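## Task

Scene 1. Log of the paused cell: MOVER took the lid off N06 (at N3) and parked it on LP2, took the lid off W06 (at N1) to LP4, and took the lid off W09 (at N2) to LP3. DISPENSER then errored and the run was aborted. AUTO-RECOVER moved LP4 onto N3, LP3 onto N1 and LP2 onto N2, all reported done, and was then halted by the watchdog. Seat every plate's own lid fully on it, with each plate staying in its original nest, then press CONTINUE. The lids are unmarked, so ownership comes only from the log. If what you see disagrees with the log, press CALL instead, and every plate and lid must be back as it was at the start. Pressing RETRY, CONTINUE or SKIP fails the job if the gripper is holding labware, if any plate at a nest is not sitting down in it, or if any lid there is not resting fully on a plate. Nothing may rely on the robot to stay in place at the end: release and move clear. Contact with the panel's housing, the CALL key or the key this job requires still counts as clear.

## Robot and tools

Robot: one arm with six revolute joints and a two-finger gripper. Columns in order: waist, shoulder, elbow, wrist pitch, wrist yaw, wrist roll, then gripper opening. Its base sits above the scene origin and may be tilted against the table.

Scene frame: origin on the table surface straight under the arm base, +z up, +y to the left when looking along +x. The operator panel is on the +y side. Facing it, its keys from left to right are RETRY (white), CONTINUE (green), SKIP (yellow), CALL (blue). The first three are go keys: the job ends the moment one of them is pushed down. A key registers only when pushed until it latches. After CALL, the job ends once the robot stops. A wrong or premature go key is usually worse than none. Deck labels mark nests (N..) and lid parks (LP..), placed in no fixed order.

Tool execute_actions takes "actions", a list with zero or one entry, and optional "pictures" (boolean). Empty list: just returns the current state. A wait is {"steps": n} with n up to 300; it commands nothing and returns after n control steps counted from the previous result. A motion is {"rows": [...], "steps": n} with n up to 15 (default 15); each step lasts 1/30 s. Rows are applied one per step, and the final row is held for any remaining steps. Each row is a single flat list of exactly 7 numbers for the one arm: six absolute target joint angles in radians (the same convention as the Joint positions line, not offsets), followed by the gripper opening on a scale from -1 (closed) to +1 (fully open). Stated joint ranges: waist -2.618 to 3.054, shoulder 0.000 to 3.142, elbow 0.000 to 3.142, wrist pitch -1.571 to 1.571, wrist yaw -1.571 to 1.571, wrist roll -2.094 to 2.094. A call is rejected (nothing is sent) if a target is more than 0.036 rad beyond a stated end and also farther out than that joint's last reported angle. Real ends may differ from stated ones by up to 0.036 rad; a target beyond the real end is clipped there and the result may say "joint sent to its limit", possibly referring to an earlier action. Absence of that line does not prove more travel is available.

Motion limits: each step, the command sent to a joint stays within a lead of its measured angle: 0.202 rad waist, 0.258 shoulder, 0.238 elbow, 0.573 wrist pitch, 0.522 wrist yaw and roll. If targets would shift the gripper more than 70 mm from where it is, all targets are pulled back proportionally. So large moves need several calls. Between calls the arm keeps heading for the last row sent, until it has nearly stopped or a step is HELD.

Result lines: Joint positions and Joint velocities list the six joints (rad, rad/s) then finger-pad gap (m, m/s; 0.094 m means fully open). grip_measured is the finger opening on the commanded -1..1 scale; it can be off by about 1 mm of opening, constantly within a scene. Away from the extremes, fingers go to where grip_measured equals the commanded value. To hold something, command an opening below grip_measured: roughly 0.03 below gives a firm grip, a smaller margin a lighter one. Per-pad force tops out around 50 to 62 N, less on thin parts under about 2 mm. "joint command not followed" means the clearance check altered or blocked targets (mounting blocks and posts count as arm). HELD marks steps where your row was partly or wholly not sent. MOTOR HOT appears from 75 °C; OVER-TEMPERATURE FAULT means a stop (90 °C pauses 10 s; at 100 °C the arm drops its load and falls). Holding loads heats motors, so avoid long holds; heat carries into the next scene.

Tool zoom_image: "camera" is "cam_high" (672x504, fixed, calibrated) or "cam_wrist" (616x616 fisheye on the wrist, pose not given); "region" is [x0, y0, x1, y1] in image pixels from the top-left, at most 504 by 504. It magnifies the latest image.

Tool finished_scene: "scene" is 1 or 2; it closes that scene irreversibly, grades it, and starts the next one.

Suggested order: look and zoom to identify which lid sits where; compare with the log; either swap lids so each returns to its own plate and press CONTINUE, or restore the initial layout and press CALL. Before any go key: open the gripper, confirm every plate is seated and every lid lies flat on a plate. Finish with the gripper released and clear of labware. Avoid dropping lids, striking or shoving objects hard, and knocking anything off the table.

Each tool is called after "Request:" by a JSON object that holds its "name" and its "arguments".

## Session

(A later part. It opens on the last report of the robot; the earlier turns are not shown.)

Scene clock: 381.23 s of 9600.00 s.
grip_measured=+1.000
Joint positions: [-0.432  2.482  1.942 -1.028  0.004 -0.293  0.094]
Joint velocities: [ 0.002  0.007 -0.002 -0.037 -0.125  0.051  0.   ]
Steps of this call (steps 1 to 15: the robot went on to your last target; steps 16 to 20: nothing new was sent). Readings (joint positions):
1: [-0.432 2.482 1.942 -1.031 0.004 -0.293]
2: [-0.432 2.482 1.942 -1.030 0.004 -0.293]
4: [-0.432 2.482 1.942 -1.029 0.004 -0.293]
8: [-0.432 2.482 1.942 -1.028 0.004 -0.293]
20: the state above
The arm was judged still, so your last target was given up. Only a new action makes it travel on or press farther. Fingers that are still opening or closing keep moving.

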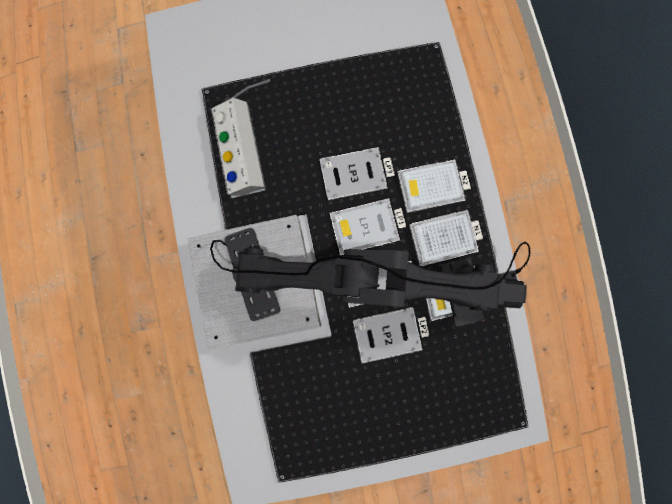

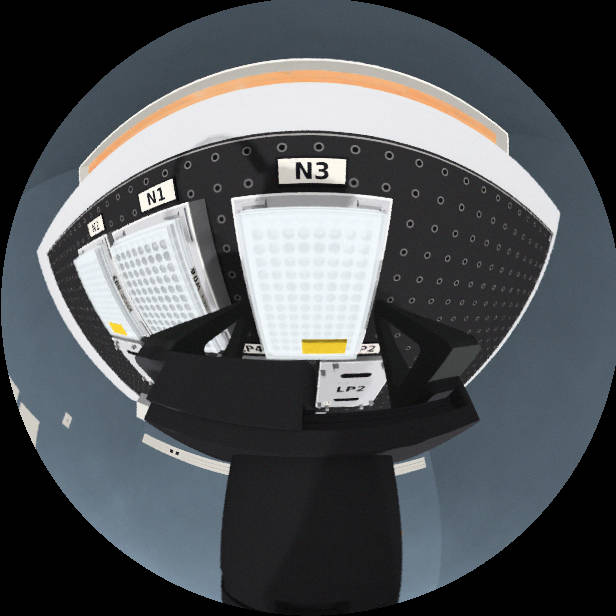

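Request:
{"name": "execute_actions", "arguments": {"actions": [{"rows": [[-0.43,2.515,1.99,-1.0065,0,-0.299,1],[-0.43,2.508,1.988,-1.0065,0,-0.299,1],[-0.43,2.502,1.986,-1.0065,0,-0.299,1]], "steps": 15}]}}

Request:
{"name": "zoom_image", "arguments": {"camera": "cam_wrist", "region": [190, 160, 430, 380]}}

Scene clock: 386.97 s of 9600.00 s.
grip_measured=+1.000
Joint positions: [-0.432  2.497  1.959 -1.023  0.004 -0.293  0.094]
Joint velocities: [ 0.002  0.007 -0.002 -0.051 -0.066 -0.037  0.   ]
Steps of this call (steps 1 to 90: nothing new was sent; then 2.23 s passed at rest; steps 91 to 105: all 15 steps of this action). Readings (joint positions):
91: [-0.432 2.485 1.945 -1.028 0.004 -0.293]
92: [-0.432 2.490 1.953 -1.027 0.004 -0.293]
94: [-0.432 2.495 1.958 -1.023 0.004 -0.293]
98: [-0.432 2.497 1.959 -1.023 0.004 -0.293]
105: the state above

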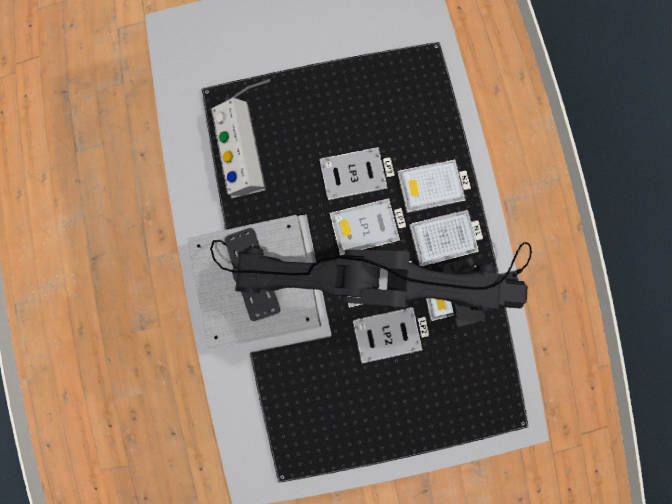

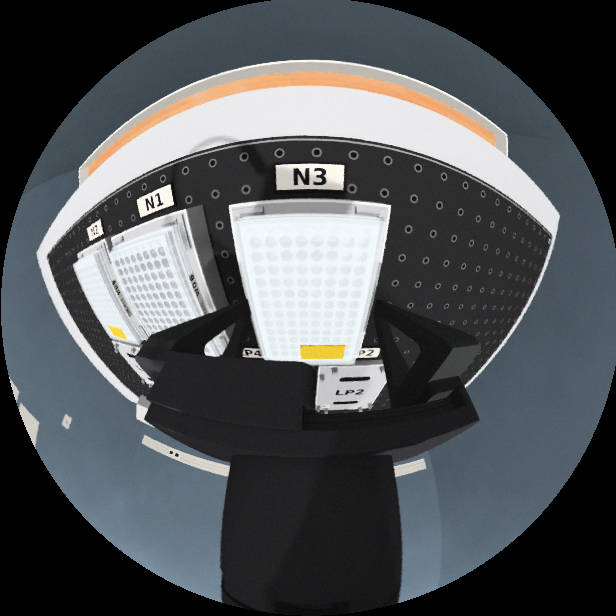

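Region (190, 160, 430, 380) of cam_wrist's 616x616 image, scaled by 2.100, with more detail than that image has; it fills the top 462 rows of this view, and the rest is white.

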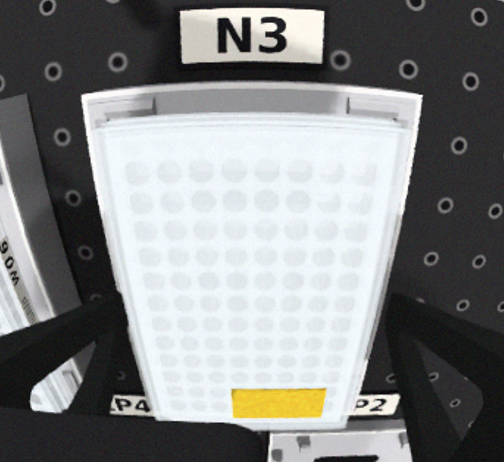

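Request:
{"name": "execute_actions", "arguments": {"actions": [{"rows": [[-0.43,2.502,1.986,-1.049,0,-0.299,1]], "steps": 15}]}}

Request:
{"name": "zoom_image", "arguments": {"camera": "cam_wrist", "region": [190, 160, 430, 380]}}

Scene clock: 390.20 s of 9600.00 s.
grip_measured=+1.000
Joint positions: [-0.432  2.497  1.959 -1.032  0.004 -0.293  0.094]
Joint velocities: [ 0.002 -0.002  0.007 -0.022  0.007 -0.022  0.   ]
Steps of this call (steps 1 to 15: the robot went on to your last target; steps 16 to 82: nothing new was sent; steps 83 to 97: all 15 steps of this action). Readings (joint positions):
83: [-0.432 2.497 1.959 -1.023 0.004 -0.293]
84: [-0.432 2.497 1.959 -1.025 0.004 -0.293]
86: [-0.432 2.497 1.959 -1.028 0.004 -0.293]
90: [-0.432 2.497 1.959 -1.031 0.004 -0.293]
97: the state above

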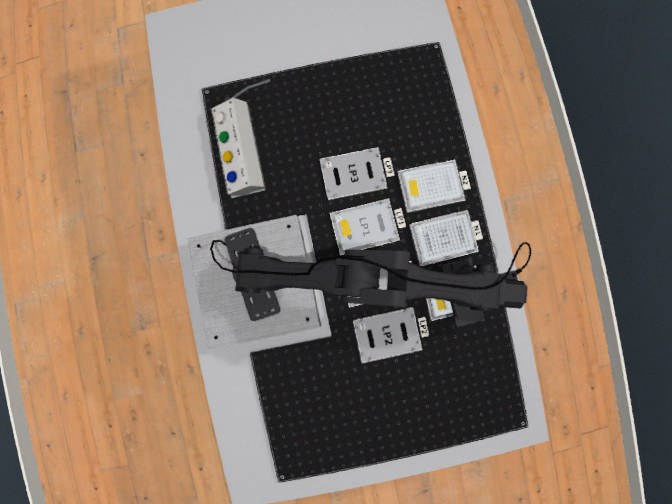

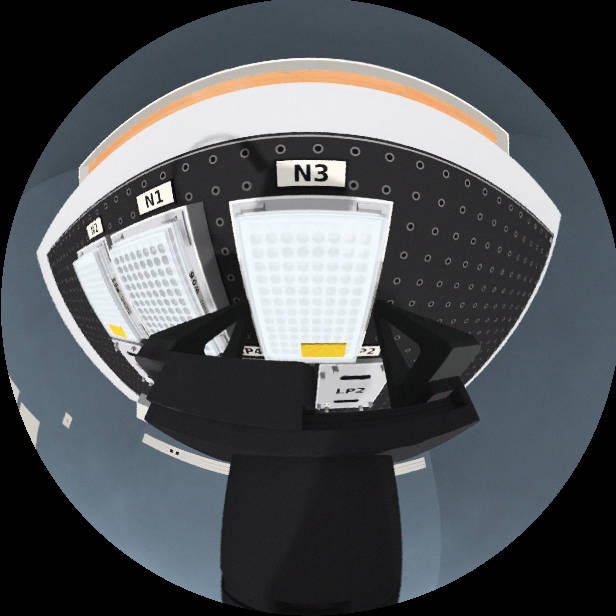

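Region (190, 160, 430, 380) of cam_wrist's 616x616 image, scaled by 2.100, with more detail than that image has; it fills the top 462 rows of this view, and the rest is white.

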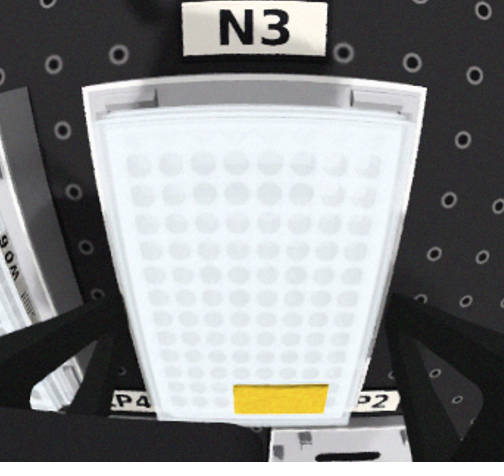

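Request:
{"name": "execute_actions", "arguments": {"actions": [{"rows": [[-0.43,2.53,1.986,-1.04,0,-0.299,1],[-0.43,2.507,1.986,-1.04,0,-0.299,1]], "steps": 12}]}}

Request:
{"name": "zoom_image", "arguments": {"camera": "cam_wrist", "region": [190, 160, 430, 380]}}

Scene clock: 393.63 s of 9600.00 s.
grip_measured=+1.000
Joint positions: [-0.432  2.503  1.961 -1.033  0.004 -0.293  0.094]
Joint velocities: [ 0.012 -0.002 -0.012 -0.022  0.007  0.022  0.   ]
Steps of this call (steps 1 to 15: the robot went on to your last target; steps 16 to 90: nothing new was sent; then 0.03 s passed at rest; steps 91 to 102: all 12 steps of this action). Readings (joint positions):
91: [-0.432 2.499 1.959 -1.032 0.004 -0.293]
92: [-0.432 2.500 1.961 -1.032 0.004 -0.293]
94: [-0.432 2.503 1.961 -1.033 0.004 -0.293]
98: [-0.432 2.503 1.961 -1.033 0.004 -0.293]
102: the state above

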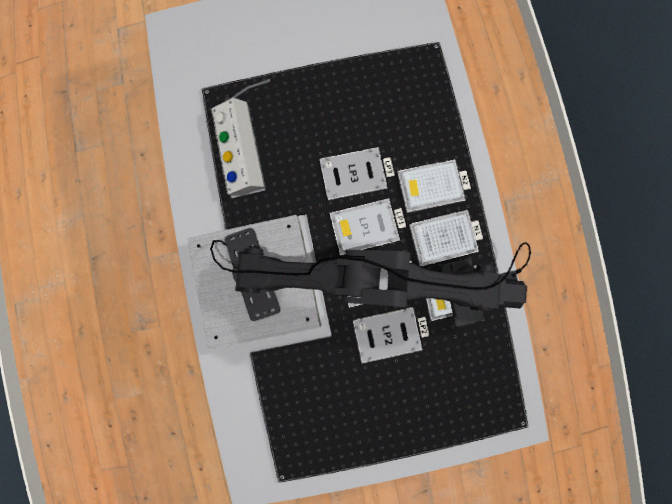

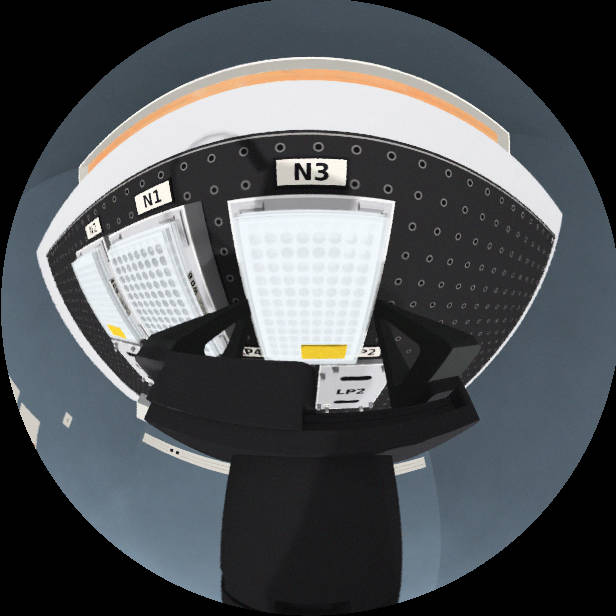

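Region (190, 160, 430, 380) of cam_wrist's 616x616 image, scaled by 2.100, with more detail than that image has; it fills the top 462 rows of this view, and the rest is white.

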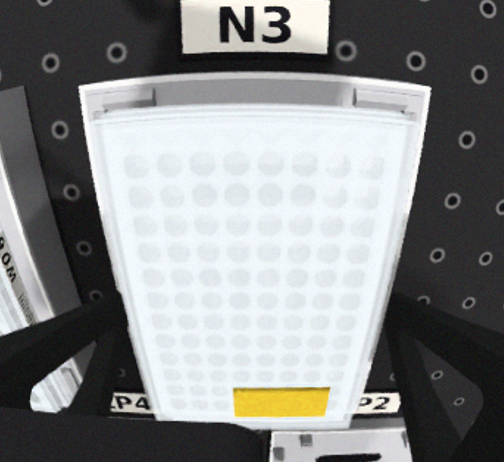

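Request:
{"name": "execute_actions", "arguments": {"actions": [{"rows": [[-0.43,2.507,1.986,-1.04,0,-0.299,0.96],[-0.43,2.507,1.986,-1.04,0,-0.299,0.92],[-0.43,2.507,1.986,-1.04,0,-0.299,0.89],[-0.43,2.507,1.986,-1.04,0,-0.299,0.86],[-0.43,2.507,1.986,-1.04,0,-0.299,0.84],[-0.43,2.507,1.986,-1.04,0,-0.299,0.82],[-0.43,2.507,1.986,-1.04,0,-0.299,0.81],[-0.43,2.507,1.986,-1.04,0,-0.299,0.8],[-0.43,2.507,1.986,-1.04,0,-0.299,0.79],[-0.43,2.507,1.986,-1.04,0,-0.299,0.78],[-0.43,2.507,1.986,-1.04,0,-0.299,0.77],[-0.43,2.507,1.986,-1.04,0,-0.299,0.76],[-0.43,2.507,1.986,-1.04,0,-0.299,0.75]], "steps": 15}]}}

Request:
{"name": "zoom_image", "arguments": {"camera": "cam_wrist", "region": [190, 160, 430, 380]}}

Scene clock: 398.63 s of 9600.00 s.
grip_measured=+0.783
Joint positions: [-0.432  2.503  1.961 -1.033  0.004 -0.293  0.084]
Joint velocities: [ 0.002 -0.012  0.002 -0.037  0.022 -0.037  0.   ]
Steps of this call (steps 1 to 15: the robot went on to your last target; steps 16 to 90: nothing new was sent; then 1.50 s passed at rest; steps 91 to 105: all 15 steps of this action). Readings (joint positions):
91: [-0.432 2.503 1.961 -1.033 0.004 -0.293]
92: [-0.432 2.503 1.961 -1.033 0.004 -0.293]
94: [-0.432 2.503 1.961 -1.033 0.004 -0.293]
98: [-0.432 2.503 1.961 -1.033 0.004 -0.293]
105: the state above

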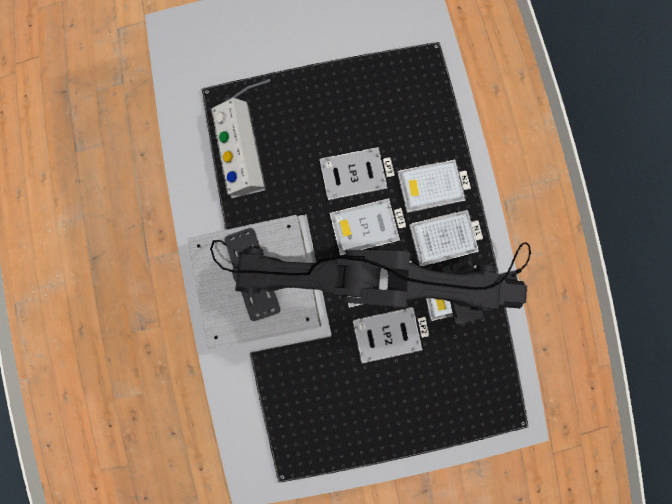

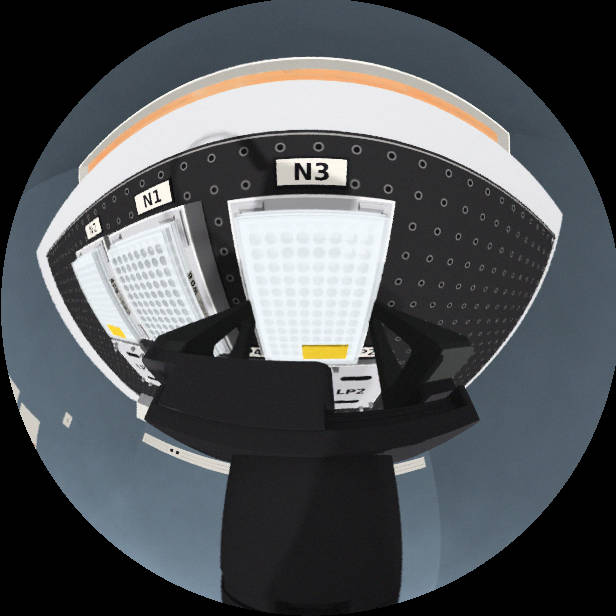

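Region (190, 160, 430, 380) of cam_wrist's 616x616 image, scaled by 2.100, with more detail than that image has; it fills the top 462 rows of this view, and the rest is white.

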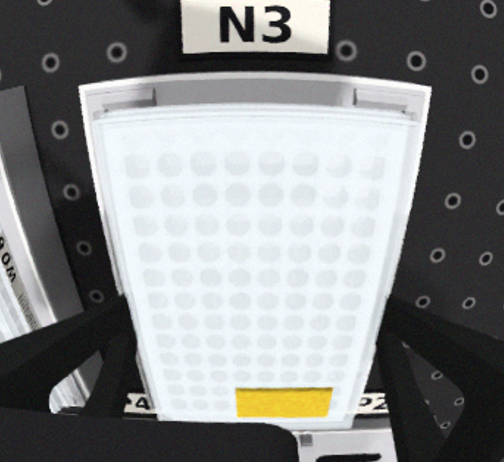

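Request:
{"name": "execute_actions", "arguments": {"actions": [{"rows": [[-0.43,2.468,1.992,-1.06,0,-0.299,0.75],[-0.43,2.465,1.997,-1.072,0,-0.299,0.75],[-0.43,2.462,2.002,-1.084,0,-0.299,0.75],[-0.43,2.459,2.008,-1.095,0,-0.299,0.75],[-0.43,2.456,2.014,-1.106,0,-0.299,0.75],[-0.43,2.452,2.02,-1.117,0,-0.299,0.75],[-0.43,2.448,2.026,-1.128,0,-0.299,0.75],[-0.43,2.444,2.032,-1.138,0,-0.299,0.75],[-0.43,2.44,2.038,-1.148,0,-0.299,0.75],[-0.43,2.437,2.044,-1.158,0,-0.299,0.75],[-0.43,2.434,2.05,-1.166,0,-0.299,0.75],[-0.43,2.431,2.055,-1.166,0,-0.299,0.75],[-0.43,2.428,2.06,-1.166,0,-0.299,0.75]], "steps": 15}], "pictures": false}}

Request:
{"name": "execute_actions", "arguments": {"actions": [{"steps": 15}]}}

Scene clock: 404.80 s of 9600.00 s.
grip_measured=+0.783
Joint positions: [-0.432  2.464  2.031 -1.134  0.004 -0.293  0.084]
Joint velocities: [-0.022 -0.139  0.095 -0.095  0.051  0.022  0.001]
Steps of this call (steps 1 to 15: the robot went on to your last target; steps 16 to 90: nothing new was sent; then 2.67 s passed at rest; steps 91 to 105: all 15 steps of this action). Readings (joint positions):
91: [-0.432 2.503 1.961 -1.033 0.004 -0.293]
92: [-0.432 2.503 1.962 -1.037 0.004 -0.293]
94: [-0.432 2.503 1.969 -1.049 0.004 -0.293]
98: [-0.432 2.497 1.991 -1.083 0.004 -0.293]
105: the state above

Scene clock: 405.30 s of 9600.00 s.
grip_measured=+0.783
Joint positions: [-0.432  2.455  2.037 -1.149  0.004 -0.293  0.084]
Joint velocities: [ 0.002 -0.017  0.027 -0.037 -0.022  0.037 -0.   ]
Steps of this call (steps 1 to 15: the robot went on to your last target). Readings (joint positions):
1: [-0.432 2.460 2.034 -1.136 0.004 -0.293]
2: [-0.432 2.457 2.036 -1.138 0.004 -0.293]
4: [-0.432 2.455 2.037 -1.140 0.004 -0.293]
8: [-0.432 2.455 2.037 -1.146 0.004 -0.293]
15: the state above

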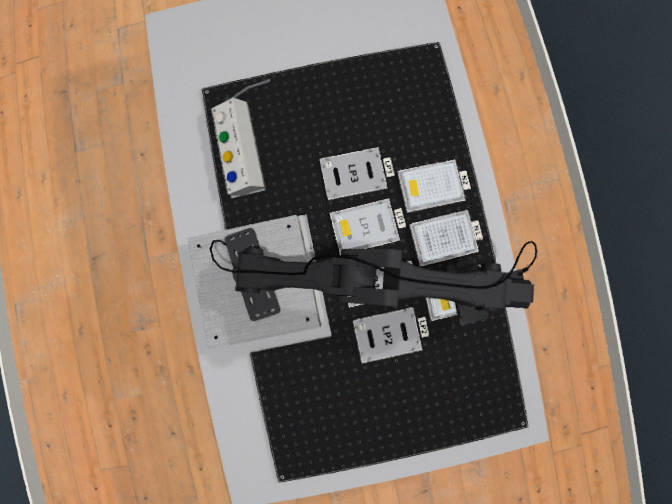

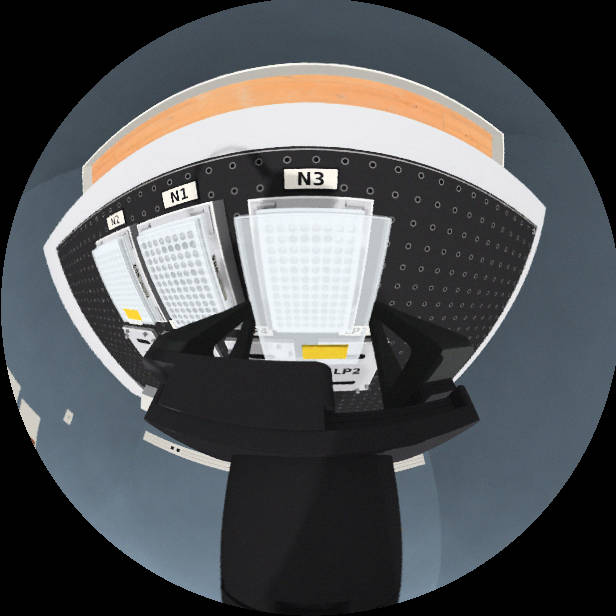

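Request:
{"name": "execute_actions", "arguments": {"actions": [{"rows": [[-0.41,2.42,2.02,-1.125,0,-0.27,0.75],[-0.385,2.412,2.006,-1.118,0,-0.245,0.75],[-0.36,2.404,1.992,-1.111,0,-0.22,0.75],[-0.335,2.396,1.978,-1.104,0,-0.195,0.75],[-0.31,2.388,1.964,-1.097,0,-0.17,0.75],[-0.285,2.38,1.95,-1.09,0,-0.145,0.75],[-0.26,2.372,1.936,-1.084,0,-0.12,0.75],[-0.236,2.364,1.922,-1.078,0,-0.096,0.75],[-0.214,2.356,1.909,-1.072,0,-0.073,0.75],[-0.194,2.348,1.897,-1.067,0,-0.052,0.75],[-0.177,2.34,1.886,-1.063,0,-0.034,0.75],[-0.163,2.333,1.877,-1.063,0,-0.02,0.75],[-0.152,2.328,1.87,-1.063,0,-0.01,0.75],[-0.144,2.324,1.864,-1.063,0,-0.004,0.75],[-0.139,2.322,1.861,-1.063,0,0.0,0.75]], "steps": 15}], "pictures": false}}

Request:
{"name": "execute_actions", "arguments": {"actions": [{"steps": 25}]}}

Scene clock: 410.97 s of 9600.00 s.
grip_measured=+0.783
Joint positions: [-0.128  2.368  1.877 -1.09  -0.003 -0.061  0.084]
Joint velocities: [ 0.32  -0.154 -0.164  0.081 -0.037  0.271  0.   ]
Steps of this call (steps 1 to 15: the robot went on to your last target; steps 16 to 90: nothing new was sent; then 2.17 s passed at rest; steps 91 to 105: all 15 steps of this action). Readings (joint positions):
91: [-0.431 2.455 2.036 -1.149 0.004 -0.291]
92: [-0.427 2.453 2.031 -1.144 0.004 -0.283]
94: [-0.408 2.445 2.008 -1.135 0.008 -0.259]
98: [-0.311 2.419 1.952 -1.116 0.010 -0.186]
105: the state above

Scene clock: 411.80 s of 9600.00 s.
grip_measured=+0.783
Joint positions: [-0.135  2.356  1.87  -1.084 -0.004 -0.007  0.084]
Joint velocities: [-0.002 -0.002  0.002  0.051 -0.022 -0.007 -0.   ]
Steps of this call (steps 1 to 25: the robot went on to your last target). Readings (joint positions):
1: [-0.119 2.363 1.873 -1.090 -0.005 -0.051]
2: [-0.116 2.360 1.871 -1.090 -0.006 -0.042]
4: [-0.119 2.357 1.870 -1.089 -0.006 -0.030]
8: [-0.132 2.356 1.870 -1.086 -0.005 -0.016]
25: the state above

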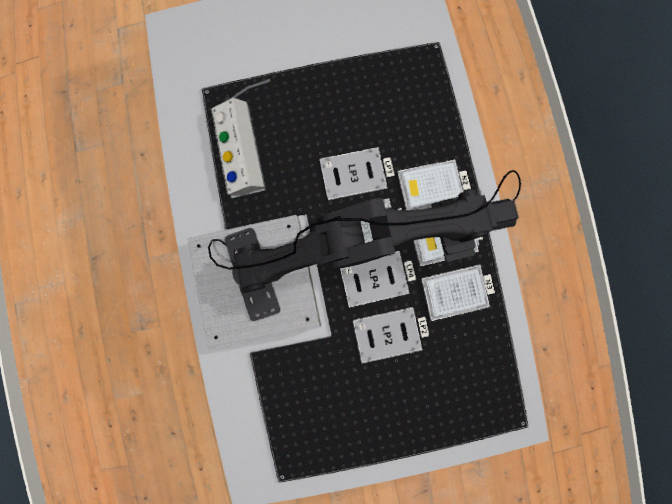

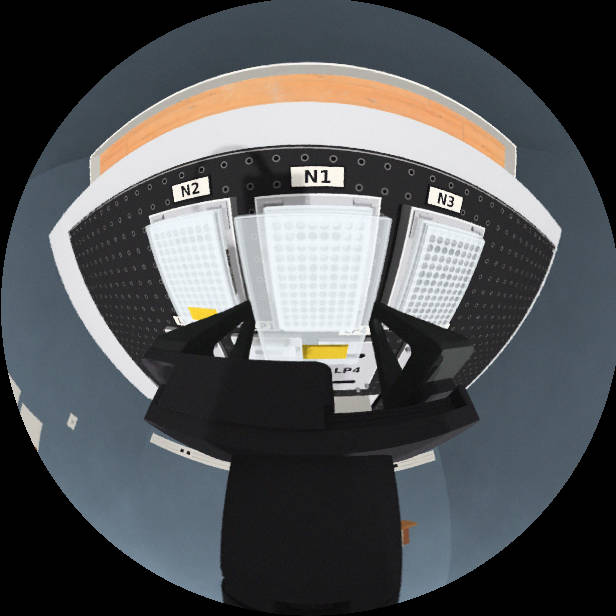

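Request:
{"name": "execute_actions", "arguments": {"actions": [{"rows": [[-0.156,2.39,1.85,-1.05,0,0.0,0.75],[-0.152,2.385,1.845,-1.04,0,0.0,0.75],[-0.15,2.379,1.84,-1.03,0,0.0,0.75],[-0.15,2.379,1.835,-1.02,0,0.0,0.75],[-0.15,2.379,1.83,-1.01,0,0.0,0.75],[-0.15,2.379,1.825,-1.003,0,0.0,0.75],[-0.15,2.379,1.821,-0.999,0,0.0,0.75]], "steps": 15}], "pictures": false}}

Request:
{"name": "execute_actions", "arguments": {"actions": [{"steps": 20}]}}

Request:
{"name": "zoom_image", "arguments": {"camera": "cam_wrist", "region": [190, 160, 430, 380]}}

Scene clock: 418.20 s of 9600.00 s.
grip_measured=+0.783
Joint positions: [-0.143  2.379  1.825 -1.025 -0.004 -0.006  0.084]
Joint velocities: [-0.002  0.002  0.002  0.154 -0.037 -0.007 -0.001]
Steps of this call (steps 1 to 15: the robot went on to your last target; steps 16 to 90: nothing new was sent; then 2.90 s passed at rest; steps 91 to 105: all 15 steps of this action). Readings (joint positions):
91: [-0.136 2.358 1.870 -1.083 -0.004 -0.006]
92: [-0.137 2.359 1.867 -1.077 -0.004 -0.006]
94: [-0.140 2.364 1.856 -1.064 -0.004 -0.006]
98: [-0.143 2.374 1.831 -1.041 -0.004 -0.006]
105: the state above

Scene clock: 418.87 s of 9600.00 s.
grip_measured=+0.783
Joint positions: [-0.143  2.379  1.825 -1.02  -0.004 -0.006  0.084]
Joint velocities: [-0.002  0.007 -0.012 -0.051  0.051 -0.007 -0.   ]
Steps of this call (steps 1 to 15: the robot went on to your last target; steps 16 to 20: nothing new was sent). Readings (joint positions):
1: [-0.143 2.379 1.825 -1.024 -0.004 -0.006]
2: [-0.143 2.379 1.825 -1.023 -0.004 -0.006]
4: [-0.143 2.379 1.825 -1.022 -0.004 -0.006]
8: [-0.143 2.379 1.825 -1.021 -0.004 -0.006]
20: the state above
The arm was judged still, so your last target was given up. Only a new action makes it travel on or press farther. Fingers that are still opening or closing keep moving.

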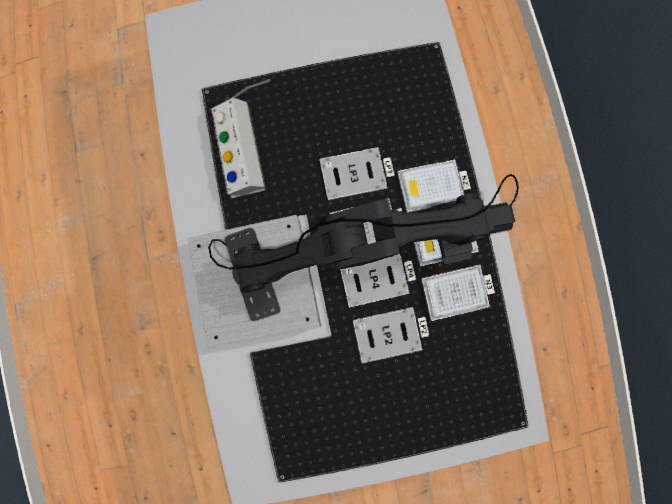

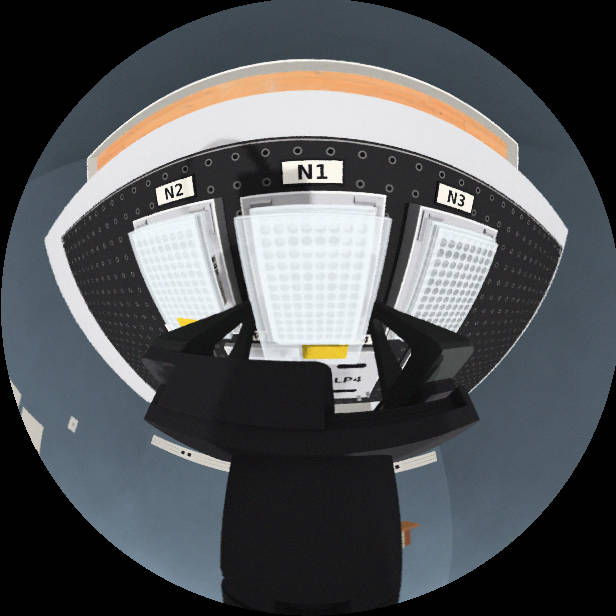

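Region (190, 160, 430, 380) of cam_wrist's 616x616 image, scaled by 2.100, with more detail than that image has; it fills the top 462 rows of this view, and the rest is white.

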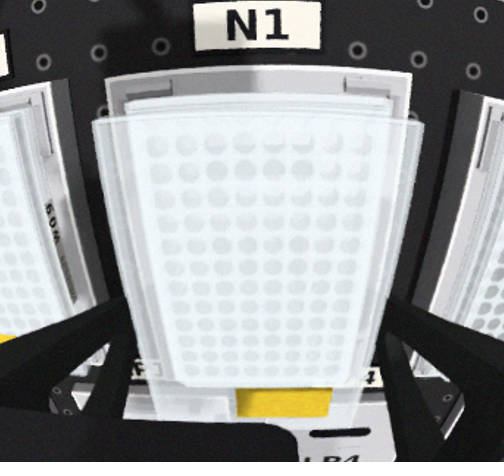

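Request:
{"name": "execute_actions", "arguments": {"actions": [{"rows": [[-0.15,2.41,1.8,-0.99,0,0.0,0.75],[-0.15,2.395,1.803,-0.983,0,0.0,0.75],[-0.15,2.389,1.806,-0.976,0,0.0,0.75],[-0.15,2.389,1.806,-0.971,0,0.0,0.75]], "steps": 15}], "pictures": false}}

Request:
{"name": "execute_actions", "arguments": {"actions": [{"steps": 15}]}}

Request:
{"name": "zoom_image", "arguments": {"camera": "cam_wrist", "region": [190, 160, 430, 380]}}

Scene clock: 423.73 s of 9600.00 s.
grip_measured=+0.783
Joint positions: [-0.143  2.386  1.812 -0.993 -0.004 -0.006  0.084]
Joint velocities: [ 0.017  0.007 -0.017  0.007  0.037 -0.139  0.   ]
Steps of this call (steps 1 to 90: nothing new was sent; then 1.37 s passed at rest; steps 91 to 105: all 15 steps of this action). Readings (joint positions):
91: [-0.143 2.381 1.823 -1.018 -0.004 -0.006]
92: [-0.143 2.381 1.821 -1.014 -0.004 -0.006]
94: [-0.143 2.383 1.815 -1.008 -0.004 -0.006]
98: [-0.143 2.386 1.812 -1.000 -0.004 -0.006]
105: the state above

Scene clock: 424.23 s of 9600.00 s.
grip_measured=+0.783
Joint positions: [-0.143  2.386  1.812 -0.992 -0.004 -0.006  0.084]
Joint velocities: [-0.007 -0.012  0.017 -0.022 -0.022 -0.095 -0.   ]
Steps of this call (steps 1 to 15: the robot went on to your last target). Readings (joint positions):
1: [-0.143 2.386 1.812 -0.993 -0.004 -0.006]
2: [-0.143 2.386 1.812 -0.993 -0.004 -0.006]
4: [-0.143 2.386 1.812 -0.993 -0.004 -0.006]
8: [-0.143 2.386 1.812 -0.992 -0.004 -0.006]
15: the state above
The arm was judged still, so your last target was given up. Only a new action makes it travel on or press farther. Fingers that are still opening or closing keep moving.

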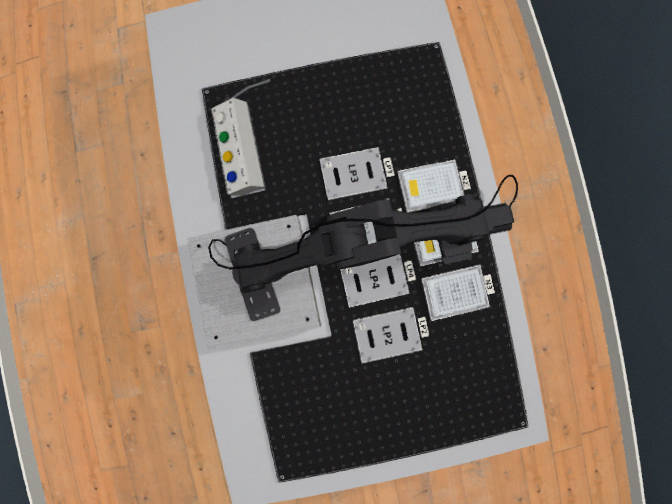

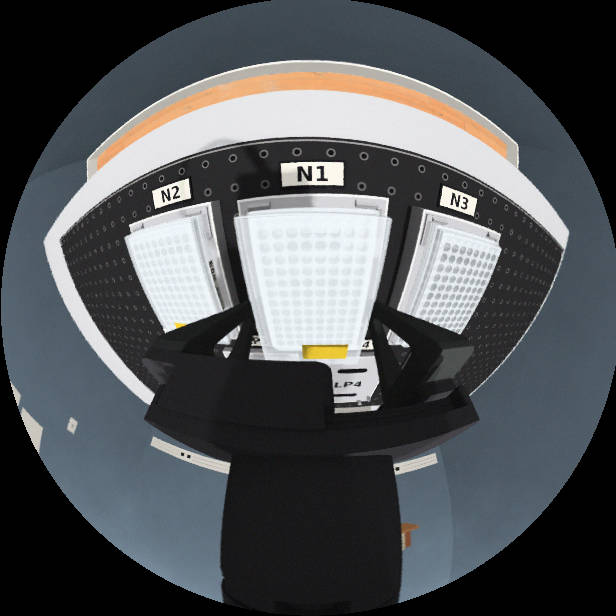

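Region (190, 160, 430, 380) of cam_wrist's 616x616 image, scaled by 2.100, with more detail than that image has; it fills the top 462 rows of this view, and the rest is white.

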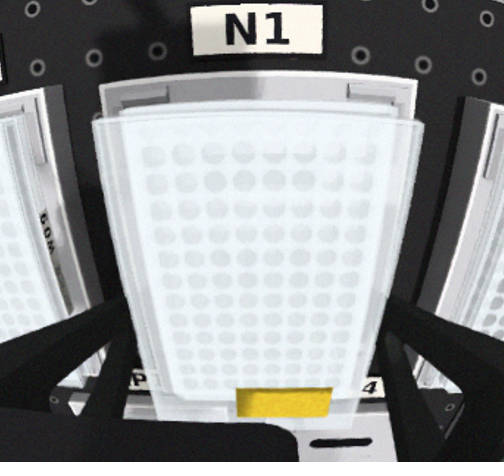

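Request:
{"name": "execute_actions", "arguments": {"actions": [{"rows": [[-0.15,2.418,1.786,-0.965,0,0.0,0.75],[-0.15,2.41,1.788,-0.958,0,0.0,0.75],[-0.15,2.405,1.788,-0.951,0,0.0,0.75],[-0.15,2.405,1.788,-0.945,0,0.0,0.75],[-0.15,2.405,1.788,-0.939,0,0.0,0.75]], "steps": 15}], "pictures": false}}

Request:
{"name": "execute_actions", "arguments": {"actions": [{"steps": 15}]}}

Request:
{"name": "zoom_image", "arguments": {"camera": "cam_wrist", "region": [190, 160, 430, 380]}}

Scene clock: 427.23 s of 9600.00 s.
grip_measured=+0.783
Joint positions: [-0.143  2.397  1.797 -0.964 -0.001 -0.006  0.084]
Joint velocities: [-0.002  0.007  0.007 -0.081 -0.022  0.022  0.001]
Steps of this call (steps 1 to 75: nothing new was sent; steps 76 to 90: all 15 steps of this action). Readings (joint positions):
76: [-0.143 2.387 1.810 -0.990 -0.004 -0.006]
77: [-0.143 2.389 1.807 -0.987 -0.004 -0.006]
79: [-0.143 2.394 1.801 -0.980 -0.004 -0.006]
83: [-0.143 2.397 1.797 -0.970 -0.002 -0.006]
90: the state above

Scene clock: 427.73 s of 9600.00 s.
grip_measured=+0.783
Joint positions: [-0.143  2.397  1.797 -0.963 -0.001 -0.006  0.084]
Joint velocities: [ 0.012 -0.012 -0.022 -0.007  0.051 -0.051 -0.   ]
Steps of this call (steps 1 to 15: the robot went on to your last target). Readings (joint positions):
1: [-0.143 2.397 1.797 -0.964 -0.001 -0.006]
2: [-0.143 2.397 1.797 -0.964 -0.001 -0.006]
4: [-0.143 2.397 1.797 -0.964 -0.001 -0.006]
8: [-0.143 2.397 1.797 -0.963 -0.001 -0.006]
15: the state above
The arm was judged still, so your last target was given up. Only a new action makes it travel on or press farther. Fingers that are still opening or closing keep moving.

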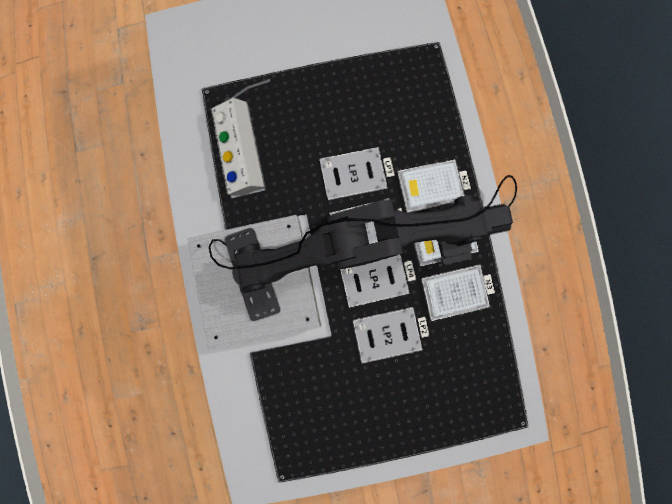

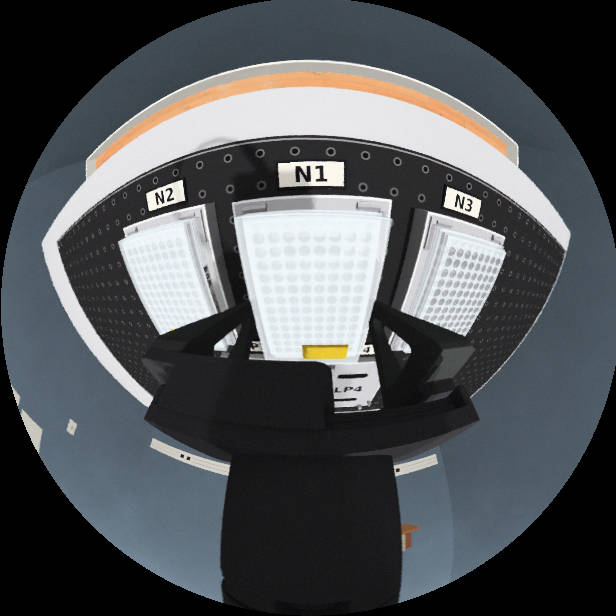

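Region (190, 160, 430, 380) of cam_wrist's 616x616 image, scaled by 2.100, with more detail than that image has; it fills the top 462 rows of this view, and the rest is white.

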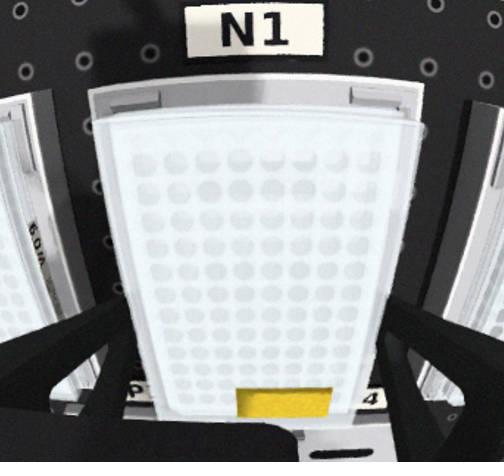

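Request:
{"name": "execute_actions", "arguments": {"actions": [{"rows": [[-0.15,2.43,1.79,-0.945,0,0.0,0.75],[-0.15,2.418,1.79,-0.945,0,0.0,0.75],[-0.15,2.412,1.79,-0.945,0,0.0,0.75]], "steps": 15}]}}

Request:
{"name": "zoom_image", "arguments": {"camera": "cam_wrist", "region": [190, 160, 430, 380]}}

Scene clock: 431.67 s of 9600.00 s.
grip_measured=+0.783
Joint positions: [-0.143  2.407  1.797 -0.961  0.003 -0.006  0.084]
Joint velocities: [-0.002 -0.002  0.012  0.022  0.095 -0.037  0.   ]
Steps of this call (steps 1 to 90: nothing new was sent; then 0.43 s passed at rest; steps 91 to 105: all 15 steps of this action). Readings (joint positions):
91: [-0.143 2.399 1.797 -0.963 -0.001 -0.006]
92: [-0.143 2.400 1.797 -0.962 0.000 -0.006]
94: [-0.143 2.405 1.797 -0.962 0.002 -0.006]
98: [-0.143 2.407 1.797 -0.961 0.003 -0.006]
105: the state above

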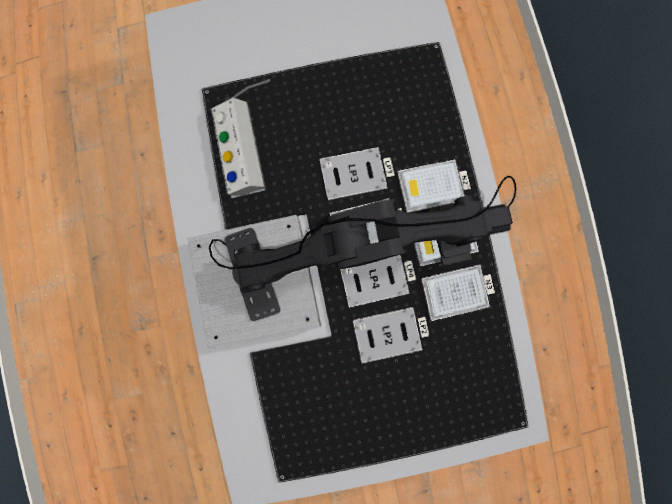

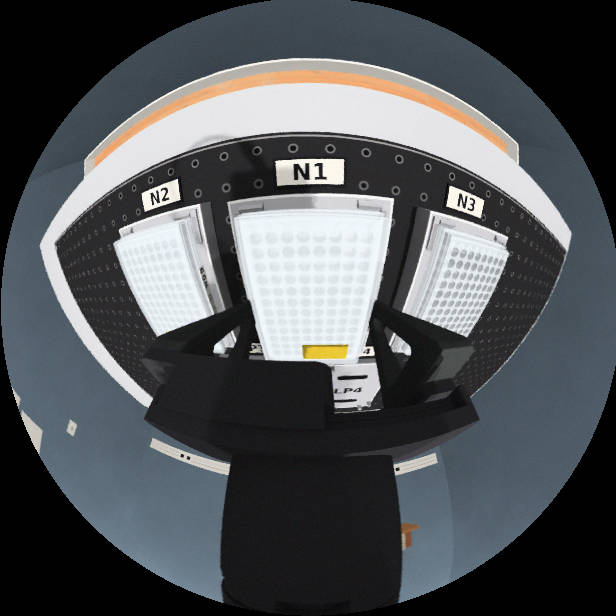

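Region (190, 160, 430, 380) of cam_wrist's 616x616 image, scaled by 2.100, with more detail than that image has; it fills the top 462 rows of this view, and the rest is white.

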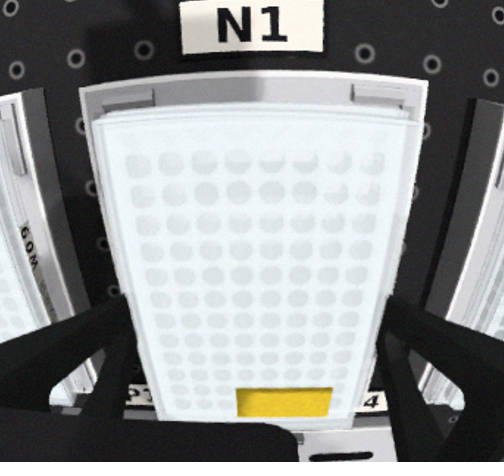

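Request:
{"name": "execute_actions", "arguments": {"actions": [{"rows": [[-0.15,2.412,1.79,-0.945,0,0.0,0.78],[-0.15,2.412,1.79,-0.945,0,0.0,0.8],[-0.15,2.412,1.79,-0.945,0,0.0,0.83],[-0.15,2.412,1.79,-0.945,0,0.0,0.87],[-0.15,2.412,1.79,-0.945,0,0.0,0.92],[-0.15,2.412,1.79,-0.945,0,0.0,0.96],[-0.15,2.412,1.79,-0.945,0,0.0,1.0]], "steps": 12}]}}

Request:
{"name": "zoom_image", "arguments": {"camera": "cam_wrist", "region": [190, 160, 430, 380]}}

Scene clock: 434.50 s of 9600.00 s.
grip_measured=+1.000
Joint positions: [-0.143  2.407  1.797 -0.961  0.003 -0.006  0.094]
Joint velocities: [-0.012  0.007  0.007  0.007 -0.095  0.022  0.   ]
Steps of this call (steps 1 to 15: the robot went on to your last target; steps 16 to 73: nothing new was sent; steps 74 to 85: all 12 steps of this action). Readings (joint positions):
74: [-0.143 2.407 1.797 -0.961 0.003 -0.006]
75: [-0.143 2.407 1.797 -0.961 0.003 -0.006]
77: [-0.143 2.407 1.797 -0.961 0.003 -0.006]
81: [-0.143 2.407 1.797 -0.961 0.003 -0.006]
85: the state above

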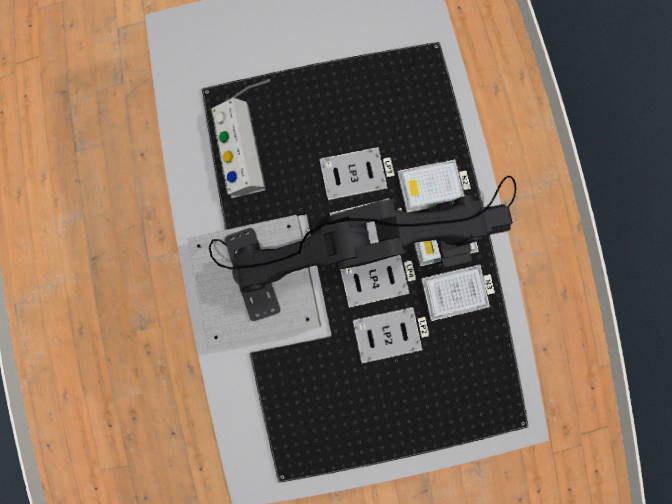

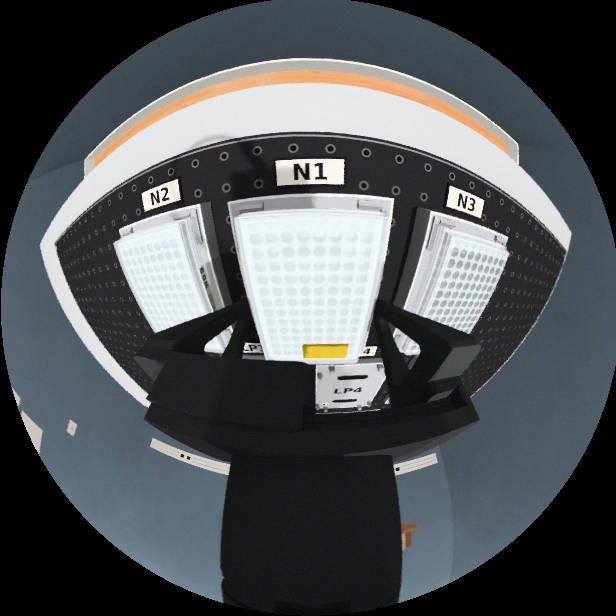

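Region (190, 160, 430, 380) of cam_wrist's 616x616 image, scaled by 2.100, with more detail than that image has; it fills the top 462 rows of this view, and the rest is white.

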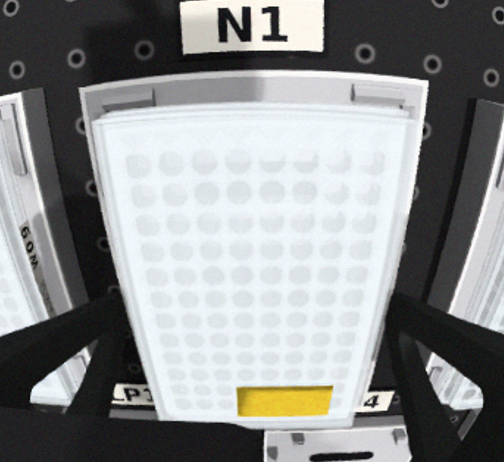

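Request:
{"name": "execute_actions", "arguments": {"actions": [{"rows": [[-0.15,2.37,1.83,-0.99,0,0.0,1],[-0.15,2.365,1.836,-1.003,0,0.0,1],[-0.15,2.36,1.842,-1.016,0,0.0,1],[-0.15,2.355,1.848,-1.029,0,0.0,1],[-0.15,2.35,1.855,-1.042,0,0.0,1],[-0.15,2.345,1.862,-1.055,0,0.0,1],[-0.15,2.34,1.869,-1.068,0,0.0,1],[-0.15,2.335,1.876,-1.08,0,0.0,1],[-0.15,2.33,1.883,-1.09,0,0.0,1],[-0.15,2.325,1.888,-1.1,0,0.0,1],[-0.15,2.321,1.892,-1.1,0,0.0,1]], "steps": 15}], "pictures": false}}

Request:
{"name": "execute_actions", "arguments": {"actions": [{"rows": [[-0.125,2.36,1.9,-1.105,0,0.02,1],[-0.1,2.367,1.912,-1.11,0,0.045,1],[-0.075,2.374,1.924,-1.116,0,0.07,1],[-0.05,2.381,1.936,-1.122,0,0.095,1],[-0.025,2.388,1.948,-1.128,0,0.12,1],[0.0,2.395,1.96,-1.134,0,0.145,1],[0.024,2.402,1.972,-1.14,0,0.17,1],[0.046,2.409,1.984,-1.146,0,0.193,1],[0.066,2.416,1.996,-1.152,0,0.214,1],[0.084,2.422,2.008,-1.158,0,0.233,1],[0.1,2.428,2.018,-1.163,0,0.25,1],[0.113,2.433,2.027,-1.167,0,0.264,1],[0.124,2.437,2.034,-1.167,0,0.275,1],[0.132,2.44,2.039,-1.167,0,0.283,1],[0.138,2.44,2.042,-1.167,0,0.288,1]], "steps": 15}], "pictures": false}}

Request:
{"name": "execute_actions", "arguments": {"actions": [{"rows": [[0.14,2.44,2.042,-1.167,0,0.288,1],[0.142,2.44,2.042,-1.167,0,0.288,1],[0.144,2.44,2.042,-1.167,0,0.288,1]], "steps": 15}]}}

Scene clock: 446.23 s of 9600.00 s.
grip_measured=+1.000
Joint positions: [-0.143  2.346  1.87  -1.067  0.003 -0.006  0.094]
Joint velocities: [-0.002 -0.09   0.051 -0.081  0.051  0.022  0.   ]
Steps of this call (steps 1 to 15: the robot went on to your last target; steps 16 to 90: nothing new was sent; then 8.23 s passed at rest; steps 91 to 105: all 15 steps of this action). Readings (joint positions):
91: [-0.143 2.407 1.797 -0.962 0.003 -0.006]
92: [-0.143 2.407 1.800 -0.966 0.003 -0.006]
94: [-0.143 2.407 1.808 -0.982 0.003 -0.006]
98: [-0.143 2.391 1.832 -1.022 0.003 -0.006]
105: the state above

Scene clock: 446.73 s of 9600.00 s.
grip_measured=+1.000
Joint positions: [ 0.144  2.433  2.007 -1.134 -0.003  0.225  0.094]
Joint velocities: [ 0.33   0.066  0.144 -0.081  0.022  0.359  0.   ]
Steps of this call (steps 1 to 15: all 15 steps of this action). Readings (joint positions):
1: [-0.143 2.345 1.874 -1.072 0.003 -0.003]
2: [-0.139 2.347 1.879 -1.075 0.003 0.005]
4: [-0.121 2.356 1.894 -1.087 0.006 0.030]
8: [-0.026 2.389 1.939 -1.105 0.008 0.103]
15: the state above

Scene clock: 447.23 s of 9600.00 s.
grip_measured=+1.000
Joint positions: [ 0.15   2.435  2.015 -1.15  -0.006  0.28   0.094]
Joint velocities: [ 0.002 -0.007 -0.012  0.022 -0.081  0.022  0.   ]
Steps of this call (steps 1 to 15: all 15 steps of this action). Readings (joint positions):
1: [0.153 2.434 2.010 -1.136 -0.005 0.237]
2: [0.158 2.435 2.012 -1.138 -0.005 0.245]
4: [0.159 2.435 2.014 -1.142 -0.006 0.258]
8: [0.152 2.435 2.015 -1.147 -0.006 0.272]
15: the state above

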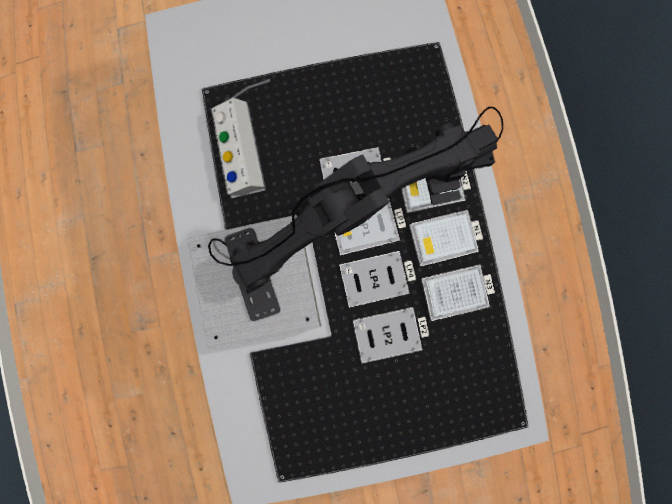

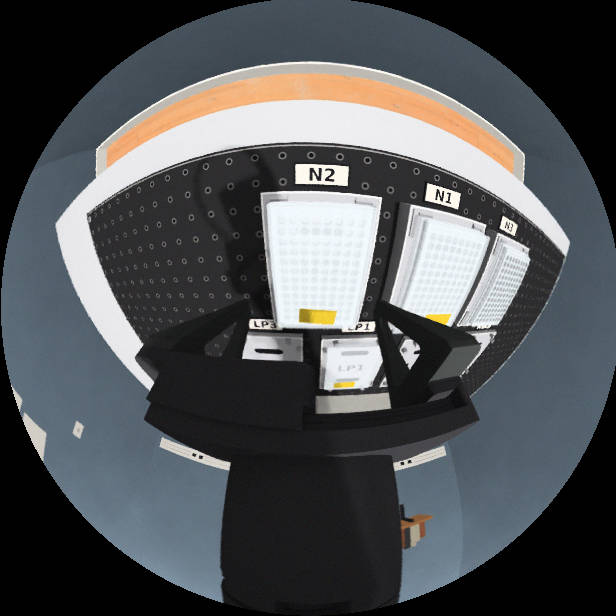

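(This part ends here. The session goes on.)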